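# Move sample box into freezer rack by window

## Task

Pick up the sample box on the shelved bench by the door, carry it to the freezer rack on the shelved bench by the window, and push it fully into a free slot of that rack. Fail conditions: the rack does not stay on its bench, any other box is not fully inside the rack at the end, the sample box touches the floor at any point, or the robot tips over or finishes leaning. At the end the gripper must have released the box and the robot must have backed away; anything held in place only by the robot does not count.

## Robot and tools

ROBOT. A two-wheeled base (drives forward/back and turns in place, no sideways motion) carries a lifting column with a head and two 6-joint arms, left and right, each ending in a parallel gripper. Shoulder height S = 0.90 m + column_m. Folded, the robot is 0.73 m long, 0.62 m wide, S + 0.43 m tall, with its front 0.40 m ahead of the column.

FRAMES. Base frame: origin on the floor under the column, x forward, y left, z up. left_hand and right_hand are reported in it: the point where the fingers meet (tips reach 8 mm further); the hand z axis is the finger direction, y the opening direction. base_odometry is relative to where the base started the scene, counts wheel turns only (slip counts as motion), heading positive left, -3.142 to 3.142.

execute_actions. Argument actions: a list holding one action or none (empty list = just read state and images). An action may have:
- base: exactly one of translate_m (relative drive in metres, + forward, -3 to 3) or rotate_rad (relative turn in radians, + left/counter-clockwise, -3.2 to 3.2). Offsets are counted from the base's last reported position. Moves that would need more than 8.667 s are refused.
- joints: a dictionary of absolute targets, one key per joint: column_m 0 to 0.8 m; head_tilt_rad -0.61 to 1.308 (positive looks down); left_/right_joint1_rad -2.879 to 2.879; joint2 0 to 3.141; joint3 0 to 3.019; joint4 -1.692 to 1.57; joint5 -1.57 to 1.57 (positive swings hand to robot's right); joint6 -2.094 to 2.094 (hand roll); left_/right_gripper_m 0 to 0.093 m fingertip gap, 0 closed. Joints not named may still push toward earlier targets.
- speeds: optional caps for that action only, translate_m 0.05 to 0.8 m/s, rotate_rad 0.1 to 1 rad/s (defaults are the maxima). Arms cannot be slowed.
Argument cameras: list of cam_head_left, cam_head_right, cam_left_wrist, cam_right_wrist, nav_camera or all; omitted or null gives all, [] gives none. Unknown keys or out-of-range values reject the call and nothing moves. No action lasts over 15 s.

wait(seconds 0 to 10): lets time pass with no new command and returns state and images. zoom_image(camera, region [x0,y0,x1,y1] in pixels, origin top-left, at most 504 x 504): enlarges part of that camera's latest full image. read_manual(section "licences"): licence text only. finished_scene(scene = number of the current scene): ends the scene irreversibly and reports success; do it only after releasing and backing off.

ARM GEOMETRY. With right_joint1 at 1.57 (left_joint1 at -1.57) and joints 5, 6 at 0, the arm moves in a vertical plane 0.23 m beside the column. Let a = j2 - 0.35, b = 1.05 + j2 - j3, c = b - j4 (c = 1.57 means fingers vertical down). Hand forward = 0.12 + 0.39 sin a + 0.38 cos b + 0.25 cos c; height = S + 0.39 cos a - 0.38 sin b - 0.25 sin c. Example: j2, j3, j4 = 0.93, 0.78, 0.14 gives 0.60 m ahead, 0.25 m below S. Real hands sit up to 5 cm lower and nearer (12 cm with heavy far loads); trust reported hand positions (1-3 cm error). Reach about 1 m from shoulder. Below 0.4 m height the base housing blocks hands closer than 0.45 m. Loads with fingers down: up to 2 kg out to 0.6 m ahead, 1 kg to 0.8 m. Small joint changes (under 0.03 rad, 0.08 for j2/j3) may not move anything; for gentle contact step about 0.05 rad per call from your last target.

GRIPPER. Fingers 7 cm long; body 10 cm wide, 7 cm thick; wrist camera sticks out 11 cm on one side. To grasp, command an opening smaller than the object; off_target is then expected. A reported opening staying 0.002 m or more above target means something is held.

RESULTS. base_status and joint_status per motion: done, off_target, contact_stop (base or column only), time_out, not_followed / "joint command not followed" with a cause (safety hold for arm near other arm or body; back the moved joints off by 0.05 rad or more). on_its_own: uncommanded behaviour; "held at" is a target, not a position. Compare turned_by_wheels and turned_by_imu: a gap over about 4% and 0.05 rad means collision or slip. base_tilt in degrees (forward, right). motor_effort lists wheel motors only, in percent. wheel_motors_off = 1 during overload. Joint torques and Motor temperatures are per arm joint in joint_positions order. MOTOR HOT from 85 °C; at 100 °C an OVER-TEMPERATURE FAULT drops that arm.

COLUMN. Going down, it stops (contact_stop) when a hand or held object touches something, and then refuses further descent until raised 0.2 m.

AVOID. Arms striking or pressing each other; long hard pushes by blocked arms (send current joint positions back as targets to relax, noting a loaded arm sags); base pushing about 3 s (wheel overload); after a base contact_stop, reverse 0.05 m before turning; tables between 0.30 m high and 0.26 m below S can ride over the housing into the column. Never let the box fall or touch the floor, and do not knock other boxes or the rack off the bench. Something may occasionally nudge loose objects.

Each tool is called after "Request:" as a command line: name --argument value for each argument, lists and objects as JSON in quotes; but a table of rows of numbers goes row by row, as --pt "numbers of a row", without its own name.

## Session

Request:
execute_actions --actions '[{"joints": {"head_tilt_rad": 0.35}}]'

Scene clock: 0.87 s.
Joint torques (N m, as the arm reports them, + toward a larger angle): left_arm=[ 0.27 -8.2  -1.19 -1.64  0.02  0.05] | right_arm=[ 0.81 -4.85 -1.19 -1.25  0.04 -0.04]
Motor temperatures (°C, as the motors report them): left_arm=[26 26 28 28 26 27] | right_arm=[26 29 26 26 25 27]
base_odometry: x=+0.000 y=+0.000 heading=+0.000 (m, m, rad; odometry frame)
turned_by_wheels: +0.000 (rad since the last result)
turned_by_imu: +0.000 (rad since the last result)
base_tilt: forward=+0.7 right=-0.3 (deg)
base_status: not commanded
joint_positions: column_m=+0.554 head_tilt_rad=+0.369 left_joint1_rad=-1.560 left_joint2_rad=+0.918 left_joint3_rad=+0.371 left_joint4_rad=-0.953 left_joint5_rad=+0.015 left_joint6_rad=-0.093 left_gripper_m=+0.095 right_joint1_rad=+1.603 right_joint2_rad=+0.872 right_joint3_rad=+0.433 right_joint4_rad=-0.962 right_joint5_rad=+0.041 right_joint6_rad=-0.052 right_gripper_m=+0.095
joint_status: all done
wheel_motors_off: 0
motor_effort: left_wheel=+4(5) right_wheel=+2(5) (%)
left_hand: x=+0.1196 y=+0.2241 z=+1.2605 quat_wxyz=(+0.469, +0.049, -0.882, -0.018) (m; base frame)
right_hand: x=+0.1603 y=-0.2256 z=+1.2516 quat_wxyz=(+0.425, +0.046, -0.904, -0.002) (m; base frame)
pictures: cam_head_left, cam_head_right, cam_left_wrist, cam_right_wrist, nav_camera
Images, in order (width x height): cam_head_left 504x504, cam_head_right 504x504, cam_left_wrist 504x504, cam_right_wrist 504x504, nav_camera 504x504.

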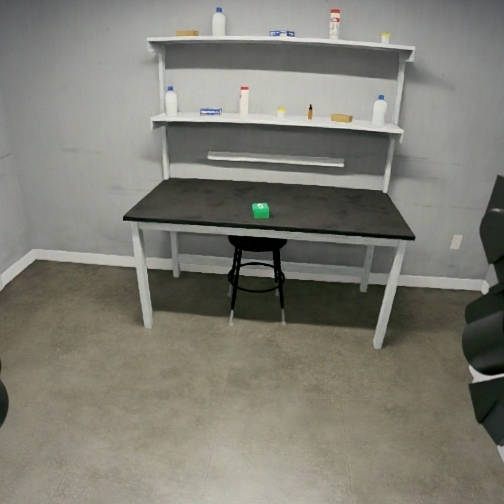

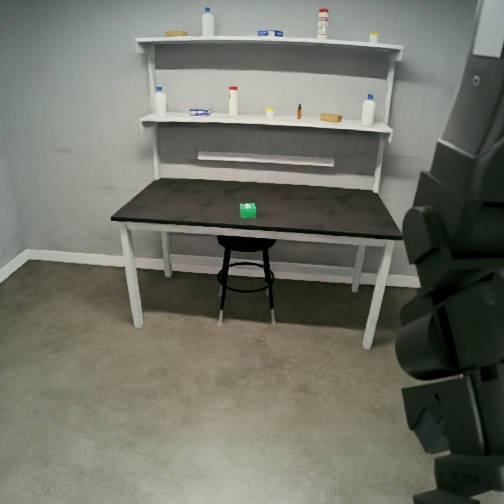

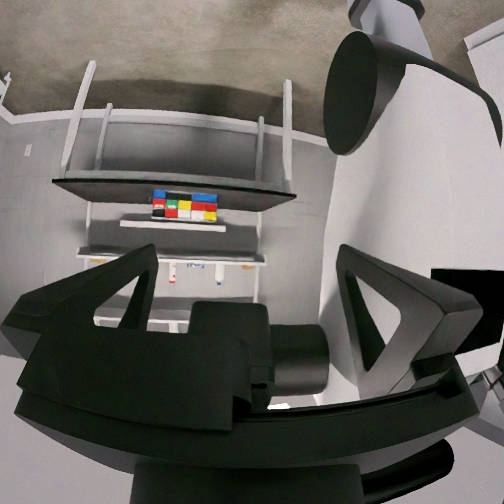

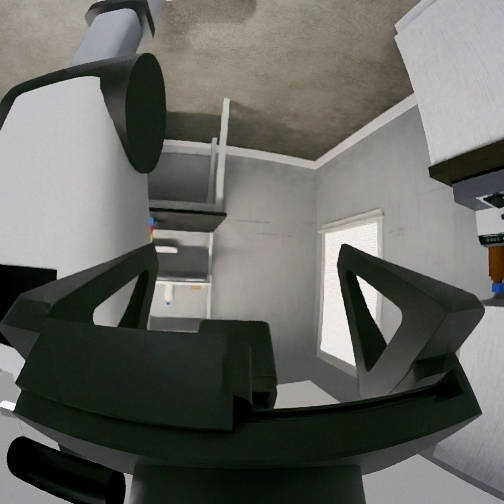

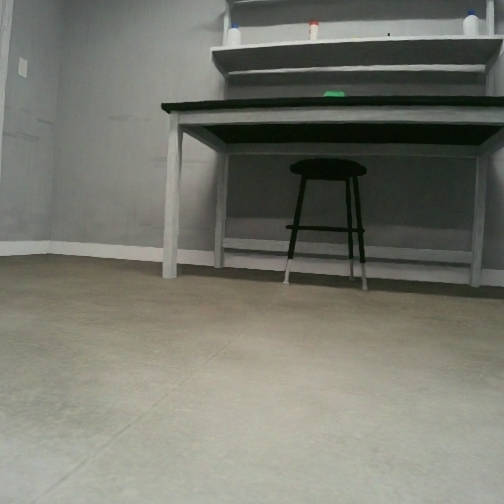

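Request:
zoom_image --camera "cam_left_wrist" --region '[130, 170, 240, 240]'

Request:
zoom_image --camera "cam_head_left" --region '[225, 185, 295, 235]'

Region (130, 170, 240, 240) of cam_left_wrist's 504x504 image, scaled by 4.582, with more detail than that image has; it fills the top 321 rows of this view, and the rest is white.

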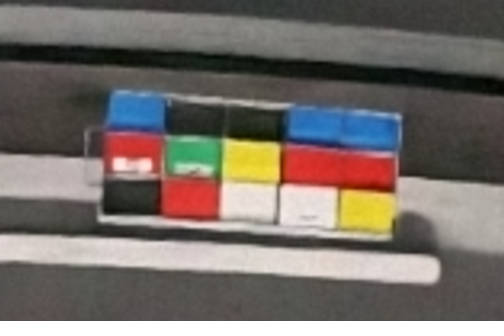

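Region (225, 185, 295, 235) of cam_head_left's 504x504 image, scaled by 7.200, with more detail than that image has; it fills the top 360 rows of this view, and the rest is white.

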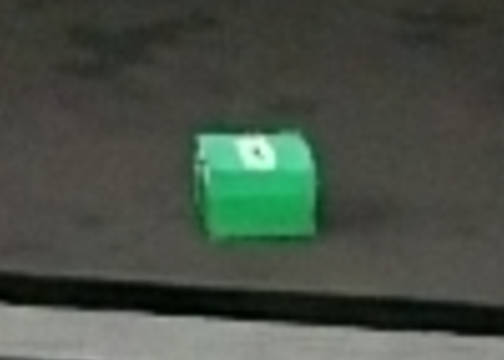

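Request:
execute_actions --actions '[{"joints": {"right_joint1_rad": 1.57, "right_joint2_rad": 1.25, "right_joint3_rad": 1.10, "right_joint4_rad": 0.5, "right_joint5_rad": 0.0, "right_joint6_rad": 0.0, "right_gripper_m": 0.093, "column_m": 0.33, "head_tilt_rad": 0.5}, "base": {"translate_m": 0.85}}]' --cameras '["cam_head_left", "cam_right_wrist", "nav_camera"]'

Scene clock: 7.63 s.
Joint torques (N m, as the arm reports them, + toward a larger angle): left_arm=[ 0.16 -7.79 -1.49 -1.65  0.02  0.08] | right_arm=[  0.37 -14.03   5.08   1.81  -0.13   0.02]
Motor temperatures (°C, as the motors report them): left_arm=[26 26 28 28 26 27] | right_arm=[26 29 26 26 25 27]
base_odometry: x=+0.850 y=+0.000 heading=+0.000 (m, m, rad; odometry frame)
turned_by_wheels: +0.000 (rad since the last result)
turned_by_imu: -0.003 (rad since the last result)
base_tilt: forward=+0.7 right=-0.4 (deg)
base_status: done
joint_positions: column_m=+0.330 head_tilt_rad=+0.504 left_joint1_rad=-1.560 left_joint2_rad=+0.918 left_joint3_rad=+0.374 left_joint4_rad=-0.953 left_joint5_rad=+0.015 left_joint6_rad=-0.093 left_gripper_m=+0.095 right_joint1_rad=+1.574 right_joint2_rad=+1.255 right_joint3_rad=+1.096 right_joint4_rad=+0.483 right_joint5_rad=+0.005 right_joint6_rad=-0.007 right_gripper_m=+0.093
joint_status: all done
wheel_motors_off: 0
motor_effort: left_wheel=+1(57) right_wheel=+1(55) (%)
left_hand: x=+0.1212 y=+0.2241 z=+1.0357 quat_wxyz=(+0.467, +0.049, -0.883, -0.018) (m; base frame)
right_hand: x=+0.7479 y=-0.2243 z=+0.9491 quat_wxyz=(-0.411, +0.002, -0.912, +0.002) (m; base frame)
pictures: cam_head_left, cam_right_wrist, nav_camera
Images, in order (width x height): cam_head_left 504x504, cam_right_wrist 504x504, nav_camera 504x504.

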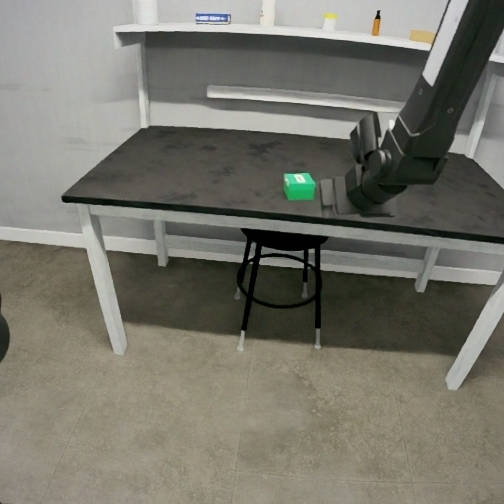

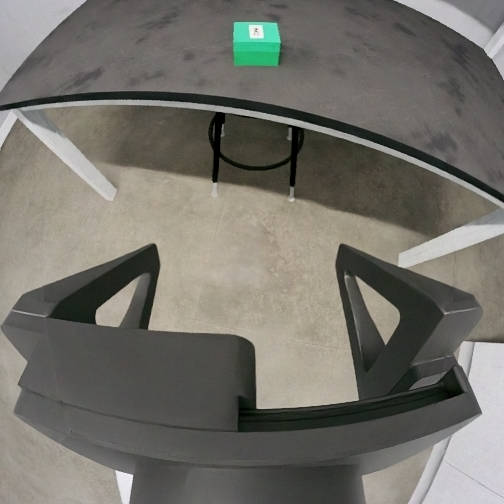

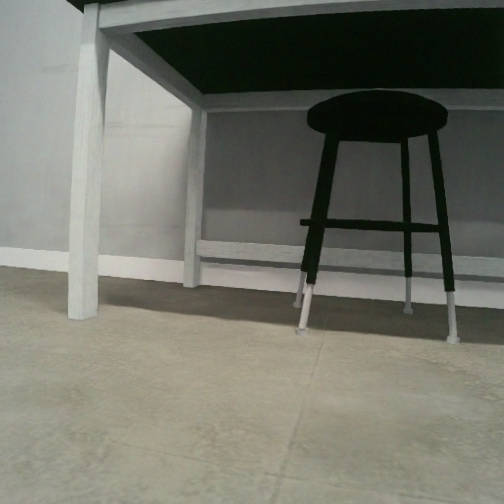

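Request:
zoom_image --camera "cam_right_wrist" --region '[210, 5, 310, 85]'

Region (210, 5, 310, 85) of cam_right_wrist's 504x504 image, scaled by 5.040, with more detail than that image has; it fills the top 403 rows of this view, and the rest is white.

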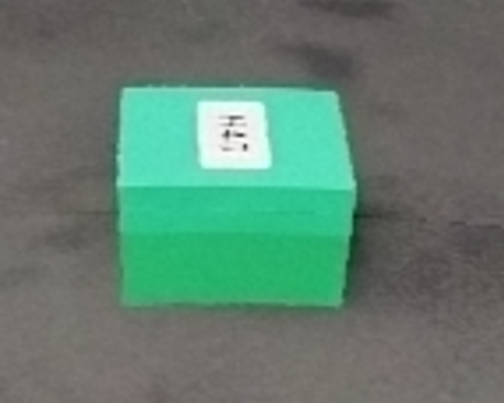

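Request:
execute_actions --actions '[{"base": {"rotate_rad": -0.014}, "speeds": {"rotate_rad": 0.2}, "joints": {"column_m": 0.30}}]' --cameras '[]'

Request:
execute_actions --actions '[{"base": {"translate_m": 0.39}, "speeds": {"translate_m": 0.35}, "joints": {"column_m": 0.255, "head_tilt_rad": 0.65}}]' --cameras '["cam_head_left", "cam_right_wrist"]'

Scene clock: 11.33 s.
Joint torques (N m, as the arm reports them, + toward a larger angle): left_arm=[ 0.3  -8.21 -1.37 -1.61  0.03  0.06] | right_arm=[  0.45 -14.04   4.92   1.78  -0.08   0.03]
Motor temperatures (°C, as the motors report them): left_arm=[26 26 28 28 26 27] | right_arm=[26 30 26 26 25 27]
base_odometry: x=+0.850 y=+0.000 heading=-0.011 (m, m, rad; odometry frame)
turned_by_wheels: -0.011 (rad since the last result)
turned_by_imu: -0.012 (rad since the last result)
base_tilt: forward=+0.7 right=-0.4 (deg)
base_status: done
joint_positions: column_m=+0.300 head_tilt_rad=+0.504 left_joint1_rad=-1.560 left_joint2_rad=+0.918 left_joint3_rad=+0.374 left_joint4_rad=-0.953 left_joint5_rad=+0.015 left_joint6_rad=-0.093 left_gripper_m=+0.095 right_joint1_rad=+1.570 right_joint2_rad=+1.255 right_joint3_rad=+1.096 right_joint4_rad=+0.483 right_joint5_rad=+0.003 right_joint6_rad=-0.007 right_gripper_m=+0.093
joint_status: all done
wheel_motors_off: 0
motor_effort: left_wheel=+1(56) right_wheel=-2(52) (%)
left_hand: x=+0.1212 y=+0.2241 z=+1.0057 quat_wxyz=(+0.467, +0.049, -0.883, -0.018) (m; base frame)
right_hand: x=+0.7479 y=-0.2265 z=+0.9191 quat_wxyz=(-0.411, +0.002, -0.912, +0.003) (m; base frame)
pictures: none
No camera images: the call's "cameras" was empty. Leave "cameras" out to get every camera's image.

Scene clock: 13.73 s.
Joint torques (N m, as the arm reports them, + toward a larger angle): left_arm=[ 0.34 -8.11 -1.26 -1.52  0.    0.07] | right_arm=[  0.63 -14.12   5.1    1.79  -0.08   0.02]
Motor temperatures (°C, as the motors report them): left_arm=[26 26 28 28 26 27] | right_arm=[26 30 26 26 25 27]
base_odometry: x=+1.240 y=-0.005 heading=-0.013 (m, m, rad; odometry frame)
turned_by_wheels: -0.002 (rad since the last result)
turned_by_imu: -0.003 (rad since the last result)
base_tilt: forward=+0.7 right=-0.4 (deg)
base_status: done
joint_positions: column_m=+0.255 head_tilt_rad=+0.654 left_joint1_rad=-1.560 left_joint2_rad=+0.918 left_joint3_rad=+0.371 left_joint4_rad=-0.953 left_joint5_rad=+0.015 left_joint6_rad=-0.093 left_gripper_m=+0.095 right_joint1_rad=+1.570 right_joint2_rad=+1.255 right_joint3_rad=+1.096 right_joint4_rad=+0.483 right_joint5_rad=+0.003 right_joint6_rad=-0.007 right_gripper_m=+0.093
joint_status: all done
wheel_motors_off: 0
motor_effort: left_wheel=-1(47) right_wheel=+5(65) (%)
left_hand: x=+0.1198 y=+0.2241 z=+0.9613 quat_wxyz=(+0.468, +0.049, -0.882, -0.018) (m; base frame)
right_hand: x=+0.7479 y=-0.2265 z=+0.8741 quat_wxyz=(-0.411, +0.002, -0.912, +0.003) (m; base frame)
pictures: cam_head_left, cam_right_wrist
Images, in order (width x height): cam_head_left 504x504, cam_right_wrist 504x504.

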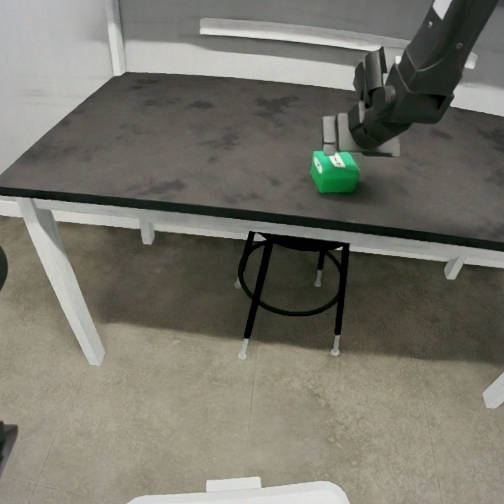

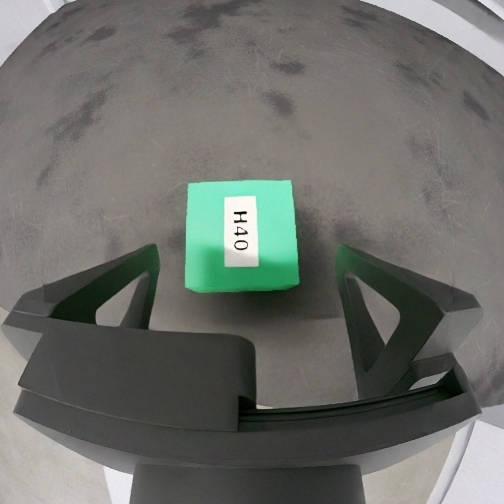

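Request:
zoom_image --camera "cam_right_wrist" --region '[150, 160, 350, 310]'

Region (150, 160, 350, 310) of cam_right_wrist's 504x504 image, scaled by 2.520, with more detail than that image has; it fills the top 378 rows of this view, and the rest is white.

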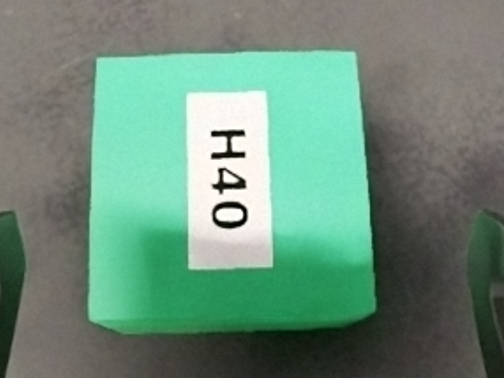

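Request:
execute_actions --actions '[{"base": {"rotate_rad": 0.009}, "speeds": {"rotate_rad": 0.1}, "joints": {"column_m": 0.232}}]' --cameras '[]'

Request:
execute_actions --actions '[{"base": {"translate_m": 0.010}, "speeds": {"translate_m": 0.05}}]' --cameras '["cam_right_wrist"]'

Scene clock: 16.50 s.
Joint torques (N m, as the arm reports them, + toward a larger angle): left_arm=[ 0.18 -7.9  -1.2  -1.66  0.03  0.07] | right_arm=[  0.96 -13.87   5.04   1.77  -0.05   0.02]
Motor temperatures (°C, as the motors report them): left_arm=[26 26 28 28 26 27] | right_arm=[26 30 26 26 25 28]
base_odometry: x=+1.240 y=-0.005 heading=-0.006 (m, m, rad; odometry frame)
turned_by_wheels: +0.007 (rad since the last result)
turned_by_imu: +0.006 (rad since the last result)
base_tilt: forward=+0.6 right=-0.3 (deg)
base_status: done
joint_positions: column_m=+0.232 head_tilt_rad=+0.654 left_joint1_rad=-1.560 left_joint2_rad=+0.918 left_joint3_rad=+0.371 left_joint4_rad=-0.953 left_joint5_rad=+0.015 left_joint6_rad=-0.093 left_gripper_m=+0.095 right_joint1_rad=+1.571 right_joint2_rad=+1.255 right_joint3_rad=+1.096 right_joint4_rad=+0.483 right_joint5_rad=+0.003 right_joint6_rad=-0.007 right_gripper_m=+0.093
joint_status: all done
wheel_motors_off: 0
motor_effort: left_wheel=-3(52) right_wheel=+1(51) (%)
left_hand: x=+0.1198 y=+0.2241 z=+0.9383 quat_wxyz=(+0.468, +0.049, -0.882, -0.018) (m; base frame)
right_hand: x=+0.7479 y=-0.2256 z=+0.8511 quat_wxyz=(-0.411, +0.002, -0.912, +0.002) (m; base frame)
pictures: none
No camera images: the call's "cameras" was empty. Leave "cameras" out to get every camera's image.

Scene clock: 17.47 s.
Joint torques (N m, as the arm reports them, + toward a larger angle): left_arm=[ 0.3  -7.84 -1.11 -1.59  0.01  0.07] | right_arm=[  0.58 -14.     4.95   1.82  -0.06   0.02]
Motor temperatures (°C, as the motors report them): left_arm=[26 26 28 28 26 27] | right_arm=[26 30 26 26 25 28]
base_odometry: x=+1.250 y=-0.005 heading=-0.005 (m, m, rad; odometry frame)
turned_by_wheels: +0.001 (rad since the last result)
turned_by_imu: +0.001 (rad since the last result)
base_tilt: forward=+0.7 right=-0.4 (deg)
base_status: done
joint_positions: column_m=+0.232 head_tilt_rad=+0.654 left_joint1_rad=-1.560 left_joint2_rad=+0.918 left_joint3_rad=+0.371 left_joint4_rad=-0.953 left_joint5_rad=+0.015 left_joint6_rad=-0.093 left_gripper_m=+0.095 right_joint1_rad=+1.571 right_joint2_rad=+1.255 right_joint3_rad=+1.096 right_joint4_rad=+0.483 right_joint5_rad=+0.003 right_joint6_rad=-0.007 right_gripper_m=+0.093
joint_status: not commanded
wheel_motors_off: 0
motor_effort: left_wheel=+2(29) right_wheel=-1(42) (%)
left_hand: x=+0.1197 y=+0.2241 z=+0.9384 quat_wxyz=(+0.468, +0.049, -0.882, -0.018) (m; base frame)
right_hand: x=+0.7479 y=-0.2256 z=+0.8511 quat_wxyz=(-0.411, +0.002, -0.912, +0.002) (m; base frame)
pictures: cam_right_wrist
Images, in order (width x height): cam_right_wrist 504x504.

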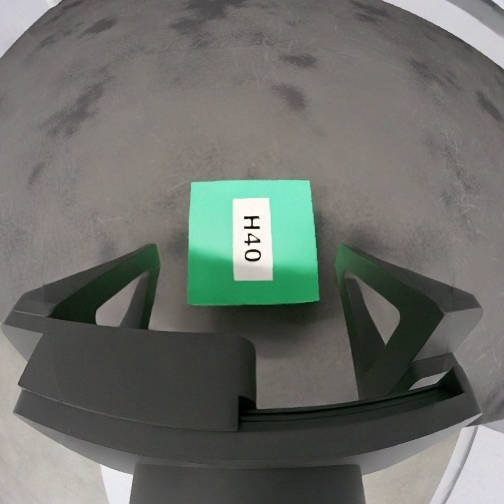

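Request:
execute_actions --actions '[{"joints": {"column_m": 0.179}}]' --cameras '["cam_right_wrist"]'

Scene clock: 19.10 s.
Joint torques (N m, as the arm reports them, + toward a larger angle): left_arm=[ 0.19 -8.07 -1.22 -1.62  0.01  0.07] | right_arm=[  0.59 -14.15   5.01   1.8   -0.06   0.02]
Motor temperatures (°C, as the motors report them): left_arm=[26 26 28 28 26 27] | right_arm=[26 30 27 26 25 28]
base_odometry: x=+1.250 y=-0.005 heading=-0.005 (m, m, rad; odometry frame)
turned_by_wheels: +0.000 (rad since the last result)
turned_by_imu: +0.000 (rad since the last result)
base_tilt: forward=+0.6 right=-0.4 (deg)
base_status: not commanded
joint_positions: column_m=+0.179 head_tilt_rad=+0.654 left_joint1_rad=-1.560 left_joint2_rad=+0.918 left_joint3_rad=+0.371 left_joint4_rad=-0.953 left_joint5_rad=+0.015 left_joint6_rad=-0.093 left_gripper_m=+0.095 right_joint1_rad=+1.571 right_joint2_rad=+1.255 right_joint3_rad=+1.096 right_joint4_rad=+0.483 right_joint5_rad=+0.003 right_joint6_rad=-0.007 right_gripper_m=+0.093
joint_status: all done
wheel_motors_off: 0
motor_effort: left_wheel=+2(2) right_wheel=-3(2) (%)
left_hand: x=+0.1197 y=+0.2241 z=+0.8854 quat_wxyz=(+0.468, +0.049, -0.882, -0.018) (m; base frame)
right_hand: x=+0.7479 y=-0.2256 z=+0.7981 quat_wxyz=(-0.411, +0.002, -0.912, +0.002) (m; base frame)
pictures: cam_right_wrist
Images, in order (width x height): cam_right_wrist 504x504.

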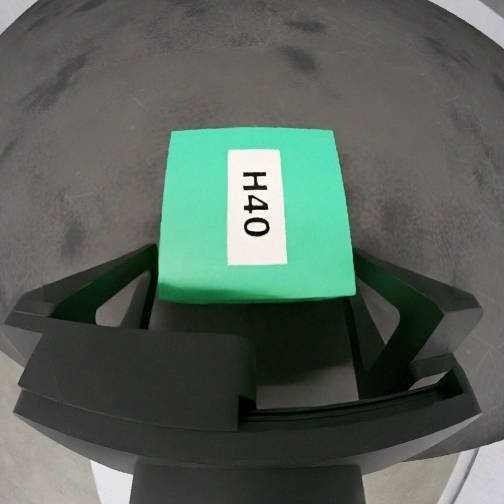

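Request:
execute_actions --actions '[{"joints": {"right_gripper_m": 0.05}}]' --cameras '["cam_right_wrist"]'

Request:
execute_actions --actions '[{"joints": {"column_m": 0.26, "head_tilt_rad": 0.45}}]' --cameras '["cam_right_wrist", "cam_left_wrist"]'

Scene clock: 20.13 s.
Joint torques (N m, as the arm reports them, + toward a larger angle): left_arm=[ 0.46 -8.26 -1.18 -1.64  0.03  0.08] | right_arm=[  0.58 -14.2    5.03   1.8   -0.03   0.02]
Motor temperatures (°C, as the motors report them): left_arm=[26 26 28 28 26 27] | right_arm=[26 30 27 26 25 28]
base_odometry: x=+1.250 y=-0.005 heading=-0.005 (m, m, rad; odometry frame)
turned_by_wheels: +0.000 (rad since the last result)
turned_by_imu: +0.000 (rad since the last result)
base_tilt: forward=+0.7 right=-0.4 (deg)
base_status: not commanded
joint_positions: column_m=+0.179 head_tilt_rad=+0.654 left_joint1_rad=-1.560 left_joint2_rad=+0.918 left_joint3_rad=+0.371 left_joint4_rad=-0.953 left_joint5_rad=+0.015 left_joint6_rad=-0.093 left_gripper_m=+0.095 right_joint1_rad=+1.571 right_joint2_rad=+1.255 right_joint3_rad=+1.096 right_joint4_rad=+0.483 right_joint5_rad=+0.002 right_joint6_rad=-0.006 right_gripper_m=+0.075
joint_status: right_gripper_m off_target (ended at +0.075, target +0.050)
wheel_motors_off: 0
motor_effort: left_wheel=+3(2) right_wheel=+1(1) (%)
left_hand: x=+0.1197 y=+0.2241 z=+0.8854 quat_wxyz=(+0.468, +0.049, -0.882, -0.018) (m; base frame)
right_hand: x=+0.7479 y=-0.2254 z=+0.7981 quat_wxyz=(-0.411, +0.002, -0.912, +0.002) (m; base frame)
pictures: cam_right_wrist
Images, in order (width x height): cam_right_wrist 504x504.

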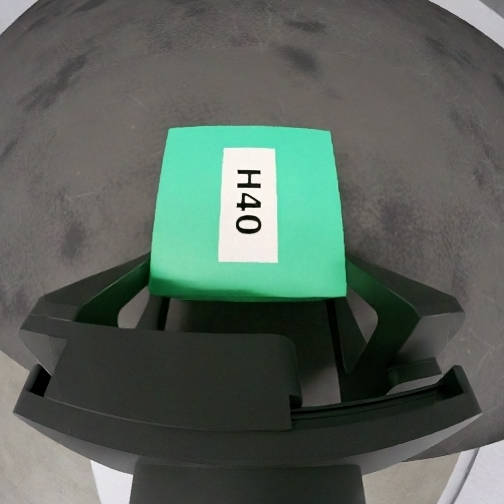

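Scene clock: 21.77 s.
Joint torques (N m, as the arm reports them, + toward a larger angle): left_arm=[ 0.31 -7.81 -1.09 -1.63  0.02  0.07] | right_arm=[  0.5  -14.49   4.99   1.81  -0.03   0.02]
Motor temperatures (°C, as the motors report them): left_arm=[26 26 28 28 26 27] | right_arm=[26 30 27 26 25 28]
base_odometry: x=+1.250 y=-0.005 heading=-0.005 (m, m, rad; odometry frame)
turned_by_wheels: +0.000 (rad since the last result)
turned_by_imu: +0.000 (rad since the last result)
base_tilt: forward=+0.6 right=-0.4 (deg)
base_status: not commanded
joint_positions: column_m=+0.260 head_tilt_rad=+0.468 left_joint1_rad=-1.560 left_joint2_rad=+0.918 left_joint3_rad=+0.371 left_joint4_rad=-0.953 left_joint5_rad=+0.015 left_joint6_rad=-0.093 left_gripper_m=+0.095 right_joint1_rad=+1.571 right_joint2_rad=+1.255 right_joint3_rad=+1.096 right_joint4_rad=+0.483 right_joint5_rad=+0.002 right_joint6_rad=-0.006 right_gripper_m=+0.075
joint_status: all done
wheel_motors_off: 0
motor_effort: left_wheel=+3(3) right_wheel=-4(3) (%)
left_hand: x=+0.1197 y=+0.2241 z=+0.9662 quat_wxyz=(+0.468, +0.049, -0.882, -0.018) (m; base frame)
right_hand: x=+0.7479 y=-0.2254 z=+0.8790 quat_wxyz=(-0.411, +0.002, -0.912, +0.002) (m; base frame)
pictures: cam_left_wrist, cam_right_wrist
Images, in order (width x height): cam_left_wrist 504x504, cam_right_wrist 504x504.

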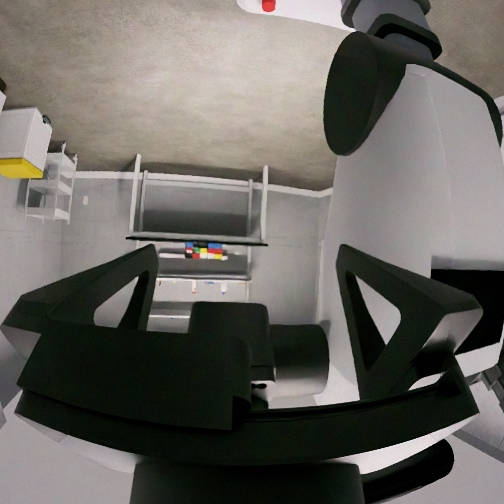

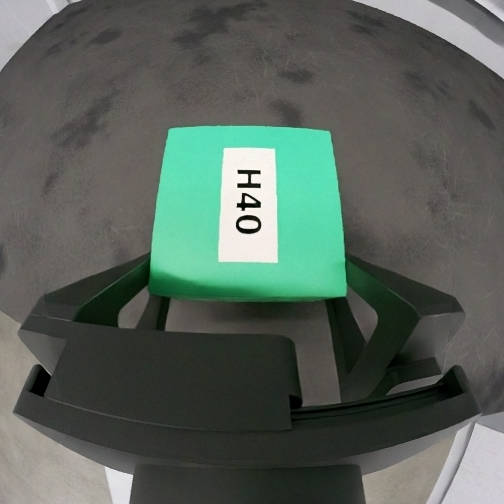

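Request:
execute_actions --actions '[{"joints": {"column_m": 0.30}, "base": {"rotate_rad": 3.03}, "speeds": {"rotate_rad": 0.9}}]' --cameras '["cam_head_left", "cam_right_wrist", "nav_camera"]'

Scene clock: 32.50 s.
Joint torques (N m, as the arm reports them, + toward a larger angle): left_arm=[ 0.5  -8.15 -1.2  -1.63  0.01  0.07] | right_arm=[  0.69 -14.22   4.84   1.82  -0.03   0.02]
Motor temperatures (°C, as the motors report them): left_arm=[26 26 28 28 26 27] | right_arm=[26 31 27 26 25 28]
base_odometry: x=+1.250 y=-0.005 heading=+3.024 (m, m, rad; odometry frame)
turned_by_wheels: +3.029 (rad since the last result)
turned_by_imu: +3.004 (rad since the last result)
base_tilt: forward=+0.6 right=-0.4 (deg)
base_status: done
joint_positions: column_m=+0.300 head_tilt_rad=+0.468 left_joint1_rad=-1.560 left_joint2_rad=+0.918 left_joint3_rad=+0.371 left_joint4_rad=-0.953 left_joint5_rad=+0.015 left_joint6_rad=-0.093 left_gripper_m=+0.095 right_joint1_rad=+1.570 right_joint2_rad=+1.255 right_joint3_rad=+1.096 right_joint4_rad=+0.483 right_joint5_rad=+0.002 right_joint6_rad=-0.006 right_gripper_m=+0.075
joint_status: all done
wheel_motors_off: 0
motor_effort: left_wheel=-11(78) right_wheel=+9(52) (%)
left_hand: x=+0.1197 y=+0.2241 z=+1.0062 quat_wxyz=(+0.468, +0.049, -0.882, -0.018) (m; base frame)
right_hand: x=+0.7479 y=-0.2265 z=+0.9190 quat_wxyz=(-0.411, +0.002, -0.912, +0.003) (m; base frame)
pictures: cam_head_left, cam_right_wrist, nav_camera
Images, in order (width x height): cam_head_left 504x504, cam_right_wrist 504x504, nav_camera 504x504.

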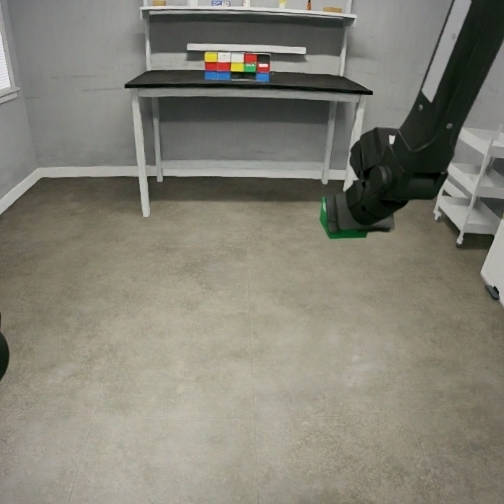

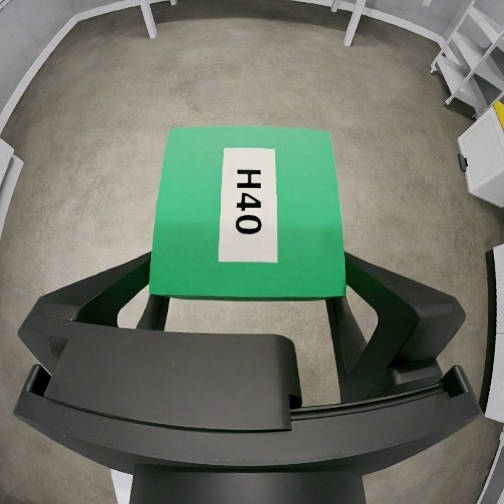

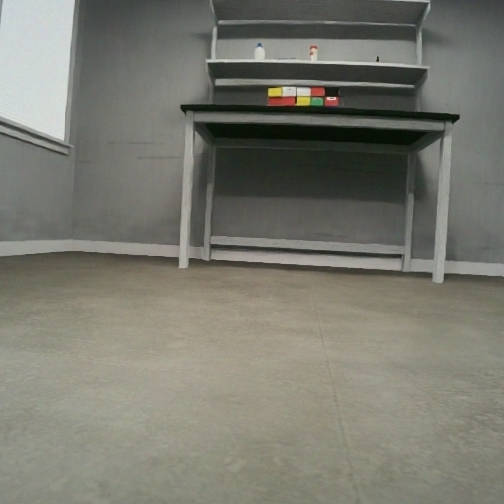

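Request:
execute_actions --actions '[{"base": {"translate_m": 1.25}, "speeds": {"translate_m": 0.7}, "joints": {"head_tilt_rad": 0.3}}]' --cameras '["cam_head_left", "cam_right_wrist", "nav_camera"]'

Scene clock: 38.60 s.
Joint torques (N m, as the arm reports them, + toward a larger angle): left_arm=[ 0.23 -7.92 -1.21 -1.59  0.01  0.08] | right_arm=[  0.61 -14.19   4.97   1.8   -0.03   0.02]
Motor temperatures (°C, as the motors report them): left_arm=[26 26 28 28 26 27] | right_arm=[26 31 27 26 25 28]
base_odometry: x=+0.009 y=+0.142 heading=+3.025 (m, m, rad; odometry frame)
turned_by_wheels: +0.001 (rad since the last result)
turned_by_imu: -0.003 (rad since the last result)
base_tilt: forward=+0.7 right=-0.4 (deg)
base_status: done
joint_positions: column_m=+0.300 head_tilt_rad=+0.319 left_joint1_rad=-1.560 left_joint2_rad=+0.918 left_joint3_rad=+0.372 left_joint4_rad=-0.953 left_joint5_rad=+0.015 left_joint6_rad=-0.093 left_gripper_m=+0.095 right_joint1_rad=+1.570 right_joint2_rad=+1.255 right_joint3_rad=+1.096 right_joint4_rad=+0.483 right_joint5_rad=+0.002 right_joint6_rad=-0.006 right_gripper_m=+0.075
joint_status: all done
wheel_motors_off: 0
motor_effort: left_wheel=+2(72) right_wheel=-3(69) (%)
left_hand: x=+0.1201 y=+0.2241 z=+1.0061 quat_wxyz=(+0.468, +0.049, -0.882, -0.018) (m; base frame)
right_hand: x=+0.7477 y=-0.2265 z=+0.9188 quat_wxyz=(-0.411, +0.002, -0.912, +0.003) (m; base frame)
pictures: cam_head_left, cam_right_wrist, nav_camera
Images, in order (width x height): cam_head_left 504x504, cam_right_wrist 504x504, nav_camera 504x504.

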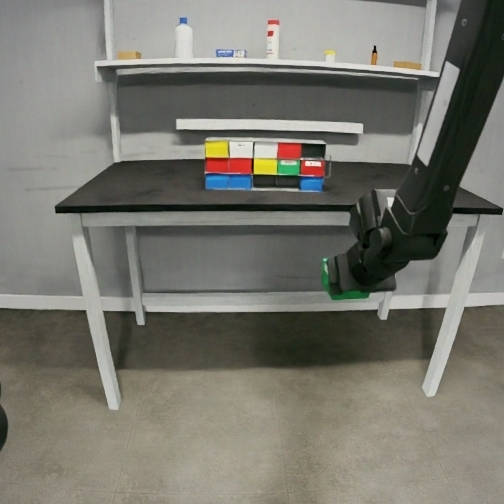

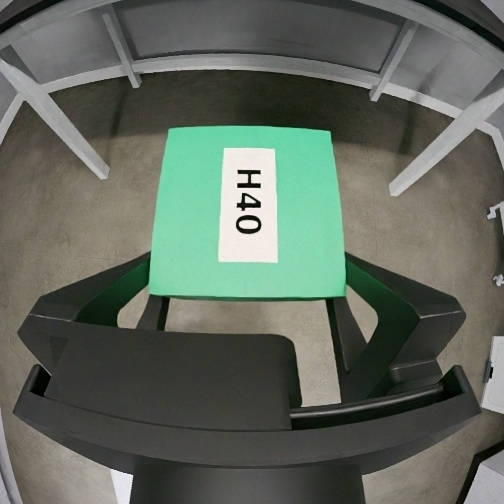

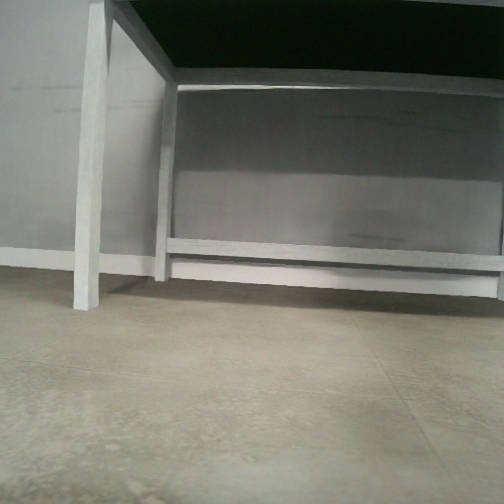

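Request:
execute_actions --actions '[]'

Scene clock: 40.87 s.
Joint torques (N m, as the arm reports them, + toward a larger angle): left_arm=[ 0.43 -8.09 -1.18 -1.6   0.02  0.07] | right_arm=[  0.64 -14.24   5.04   1.81  -0.03   0.02]
Motor temperatures (°C, as the motors report them): left_arm=[26 26 28 28 26 27] | right_arm=[26 31 27 26 25 28]
base_odometry: x=+0.009 y=+0.142 heading=+3.025 (m, m, rad; odometry frame)
turned_by_wheels: +0.000 (rad since the last result)
turned_by_imu: +0.000 (rad since the last result)
base_tilt: forward=+0.7 right=-0.4 (deg)
base_status: done
joint_positions: column_m=+0.300 head_tilt_rad=+0.319 left_joint1_rad=-1.560 left_joint2_rad=+0.918 left_joint3_rad=+0.372 left_joint4_rad=-0.953 left_joint5_rad=+0.015 left_joint6_rad=-0.093 left_gripper_m=+0.095 right_joint1_rad=+1.570 right_joint2_rad=+1.255 right_joint3_rad=+1.096 right_joint4_rad=+0.483 right_joint5_rad=+0.002 right_joint6_rad=-0.006 right_gripper_m=+0.075
joint_status: all done
wheel_motors_off: 0
motor_effort: left_wheel=+2(72) right_wheel=+0(69) (%)
left_hand: x=+0.1201 y=+0.2241 z=+1.0061 quat_wxyz=(+0.468, +0.049, -0.882, -0.018) (m; base frame)
right_hand: x=+0.7477 y=-0.2265 z=+0.9188 quat_wxyz=(-0.411, +0.002, -0.912, +0.003) (m; base frame)
pictures: cam_head_left, cam_head_right, cam_left_wrist, cam_right_wrist, nav_camera
Images, in order (width x height): cam_head_left 504x504, cam_head_right 504x504, cam_left_wrist 504x504, cam_right_wrist 504x504, nav_camera 504x504.

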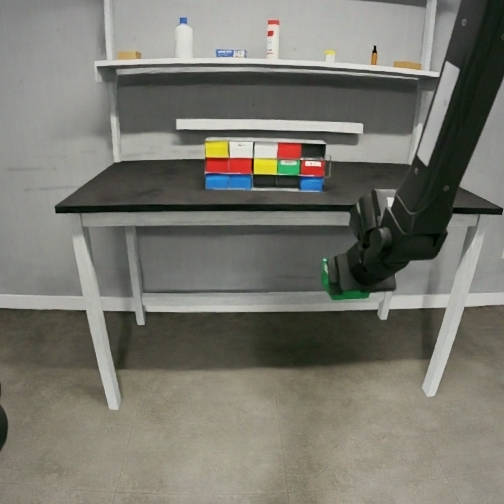

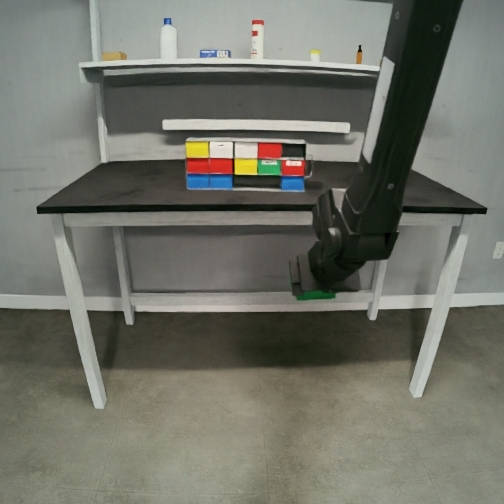

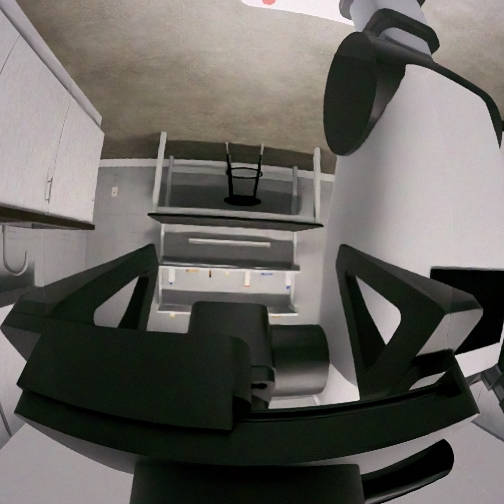

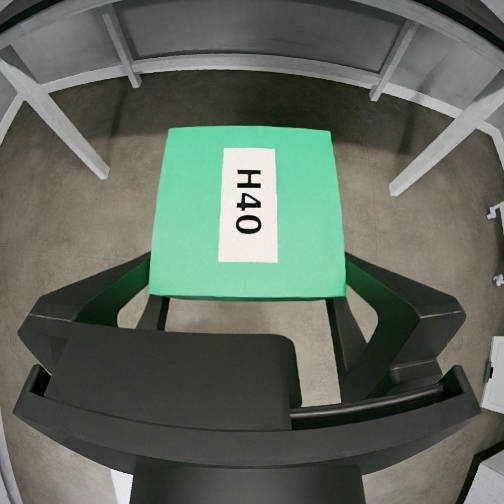

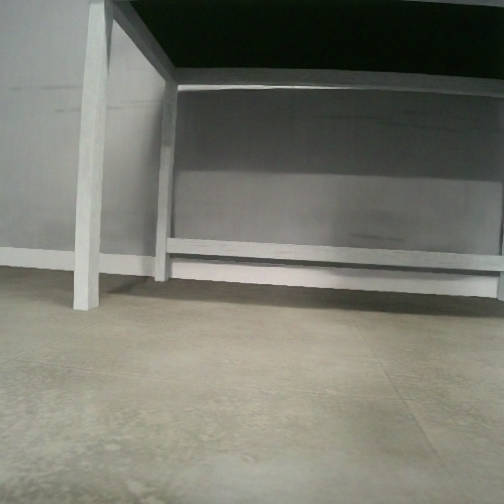

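Request:
zoom_image --camera "cam_head_left" --region '[180, 120, 360, 210]'

Region (180, 120, 360, 210) of cam_head_left's 504x504 image, scaled by 2.800, with more detail than that image has.

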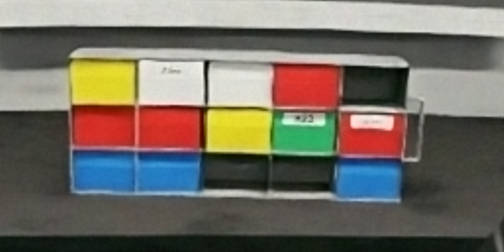

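Request:
execute_actions --actions '[{"base": {"rotate_rad": -0.072}}]' --cameras '[]'

Request:
execute_actions --actions '[{"base": {"translate_m": 0.4}, "joints": {"column_m": 0.46, "head_tilt_rad": 0.5}, "speeds": {"translate_m": 0.25}}]' --cameras '["cam_head_left", "cam_head_right", "cam_right_wrist"]'

Scene clock: 45.57 s.
Joint torques (N m, as the arm reports them, + toward a larger angle): left_arm=[ 0.35 -8.2  -1.21 -1.64  0.01  0.08] | right_arm=[  0.75 -14.48   5.09   1.8   -0.03   0.02]
Motor temperatures (°C, as the motors report them): left_arm=[26 26 28 28 26 27] | right_arm=[26 31 27 26 25 28]
base_odometry: x=+0.009 y=+0.142 heading=+2.956 (m, m, rad; odometry frame)
turned_by_wheels: -0.069 (rad since the last result)
turned_by_imu: -0.070 (rad since the last result)
base_tilt: forward=+0.6 right=-0.4 (deg)
base_status: done
joint_positions: column_m=+0.300 head_tilt_rad=+0.319 left_joint1_rad=-1.560 left_joint2_rad=+0.918 left_joint3_rad=+0.372 left_joint4_rad=-0.953 left_joint5_rad=+0.015 left_joint6_rad=-0.093 left_gripper_m=+0.095 right_joint1_rad=+1.568 right_joint2_rad=+1.255 right_joint3_rad=+1.096 right_joint4_rad=+0.483 right_joint5_rad=+0.002 right_joint6_rad=-0.006 right_gripper_m=+0.075
joint_status: not commanded
wheel_motors_off: 0
motor_effort: left_wheel=+1(50) right_wheel=+0(60) (%)
left_hand: x=+0.1201 y=+0.2241 z=+1.0061 quat_wxyz=(+0.468, +0.049, -0.882, -0.018) (m; base frame)
right_hand: x=+0.7477 y=-0.2276 z=+0.9188 quat_wxyz=(-0.411, +0.002, -0.912, +0.004) (m; base frame)
pictures: none
No camera images: the call's "cameras" was empty. Leave "cameras" out to get every camera's image.

Scene clock: 48.43 s.
Joint torques (N m, as the arm reports them, + toward a larger angle): left_arm=[ 0.31 -8.14 -1.2  -1.64  0.01  0.07] | right_arm=[  0.75 -13.89   5.25   1.79  -0.03   0.02]
Motor temperatures (°C, as the motors report them): left_arm=[26 26 28 28 26 27] | right_arm=[26 31 27 26 25 28]
base_odometry: x=-0.384 y=+0.216 heading=+2.955 (m, m, rad; odometry frame)
turned_by_wheels: -0.001 (rad since the last result)
turned_by_imu: -0.003 (rad since the last result)
base_tilt: forward=+0.7 right=-0.4 (deg)
base_status: done
joint_positions: column_m=+0.460 head_tilt_rad=+0.504 left_joint1_rad=-1.560 left_joint2_rad=+0.918 left_joint3_rad=+0.371 left_joint4_rad=-0.953 left_joint5_rad=+0.015 left_joint6_rad=-0.093 left_gripper_m=+0.095 right_joint1_rad=+1.568 right_joint2_rad=+1.255 right_joint3_rad=+1.094 right_joint4_rad=+0.483 right_joint5_rad=+0.002 right_joint6_rad=-0.006 right_gripper_m=+0.075
joint_status: all done
wheel_motors_off: 0
motor_effort: left_wheel=-2(41) right_wheel=+0(68) (%)
left_hand: x=+0.1199 y=+0.2241 z=+1.1662 quat_wxyz=(+0.468, +0.049, -0.882, -0.018) (m; base frame)
right_hand: x=+0.7472 y=-0.2276 z=+1.0785 quat_wxyz=(-0.410, +0.002, -0.912, +0.004) (m; base frame)
pictures: cam_head_left, cam_head_right, cam_right_wrist
Images, in order (width x height): cam_head_left 504x504, cam_head_right 504x504, cam_right_wrist 504x504.

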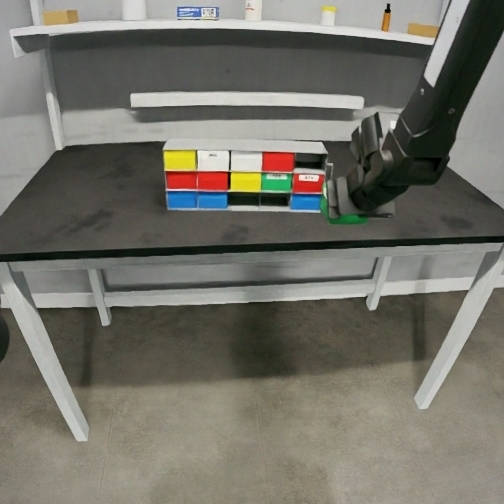

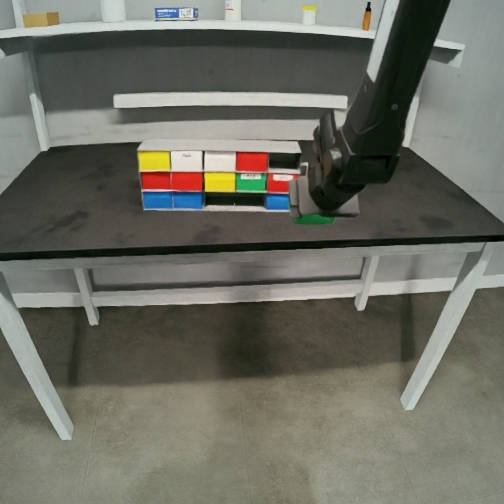

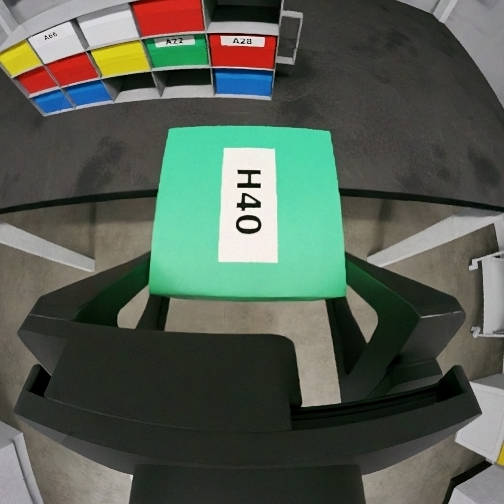

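Request:
zoom_image --camera "cam_right_wrist" --region '[0, 0, 336, 140]'

Request:
zoom_image --camera "cam_right_wrist" --region '[140, 0, 320, 140]'

Region (0, 0, 336, 140) of cam_right_wrist's 504x504 image, scaled by 1.500, with more detail than that image has; it fills the top 210 rows of this view, and the rest is white.

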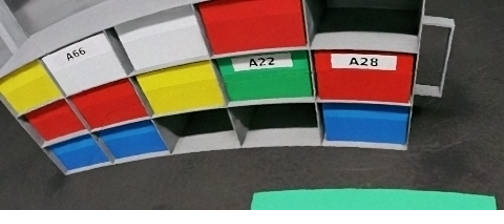

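Region (140, 0, 320, 140) of cam_right_wrist's 504x504 image, scaled by 2.800, with more detail than that image has.

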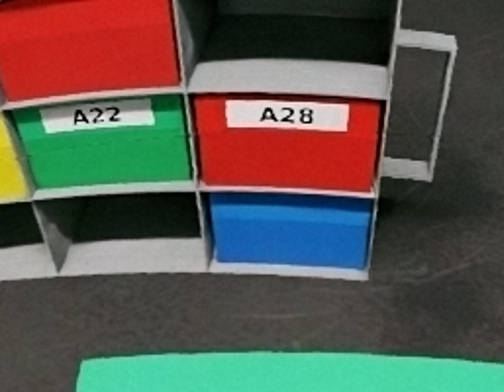

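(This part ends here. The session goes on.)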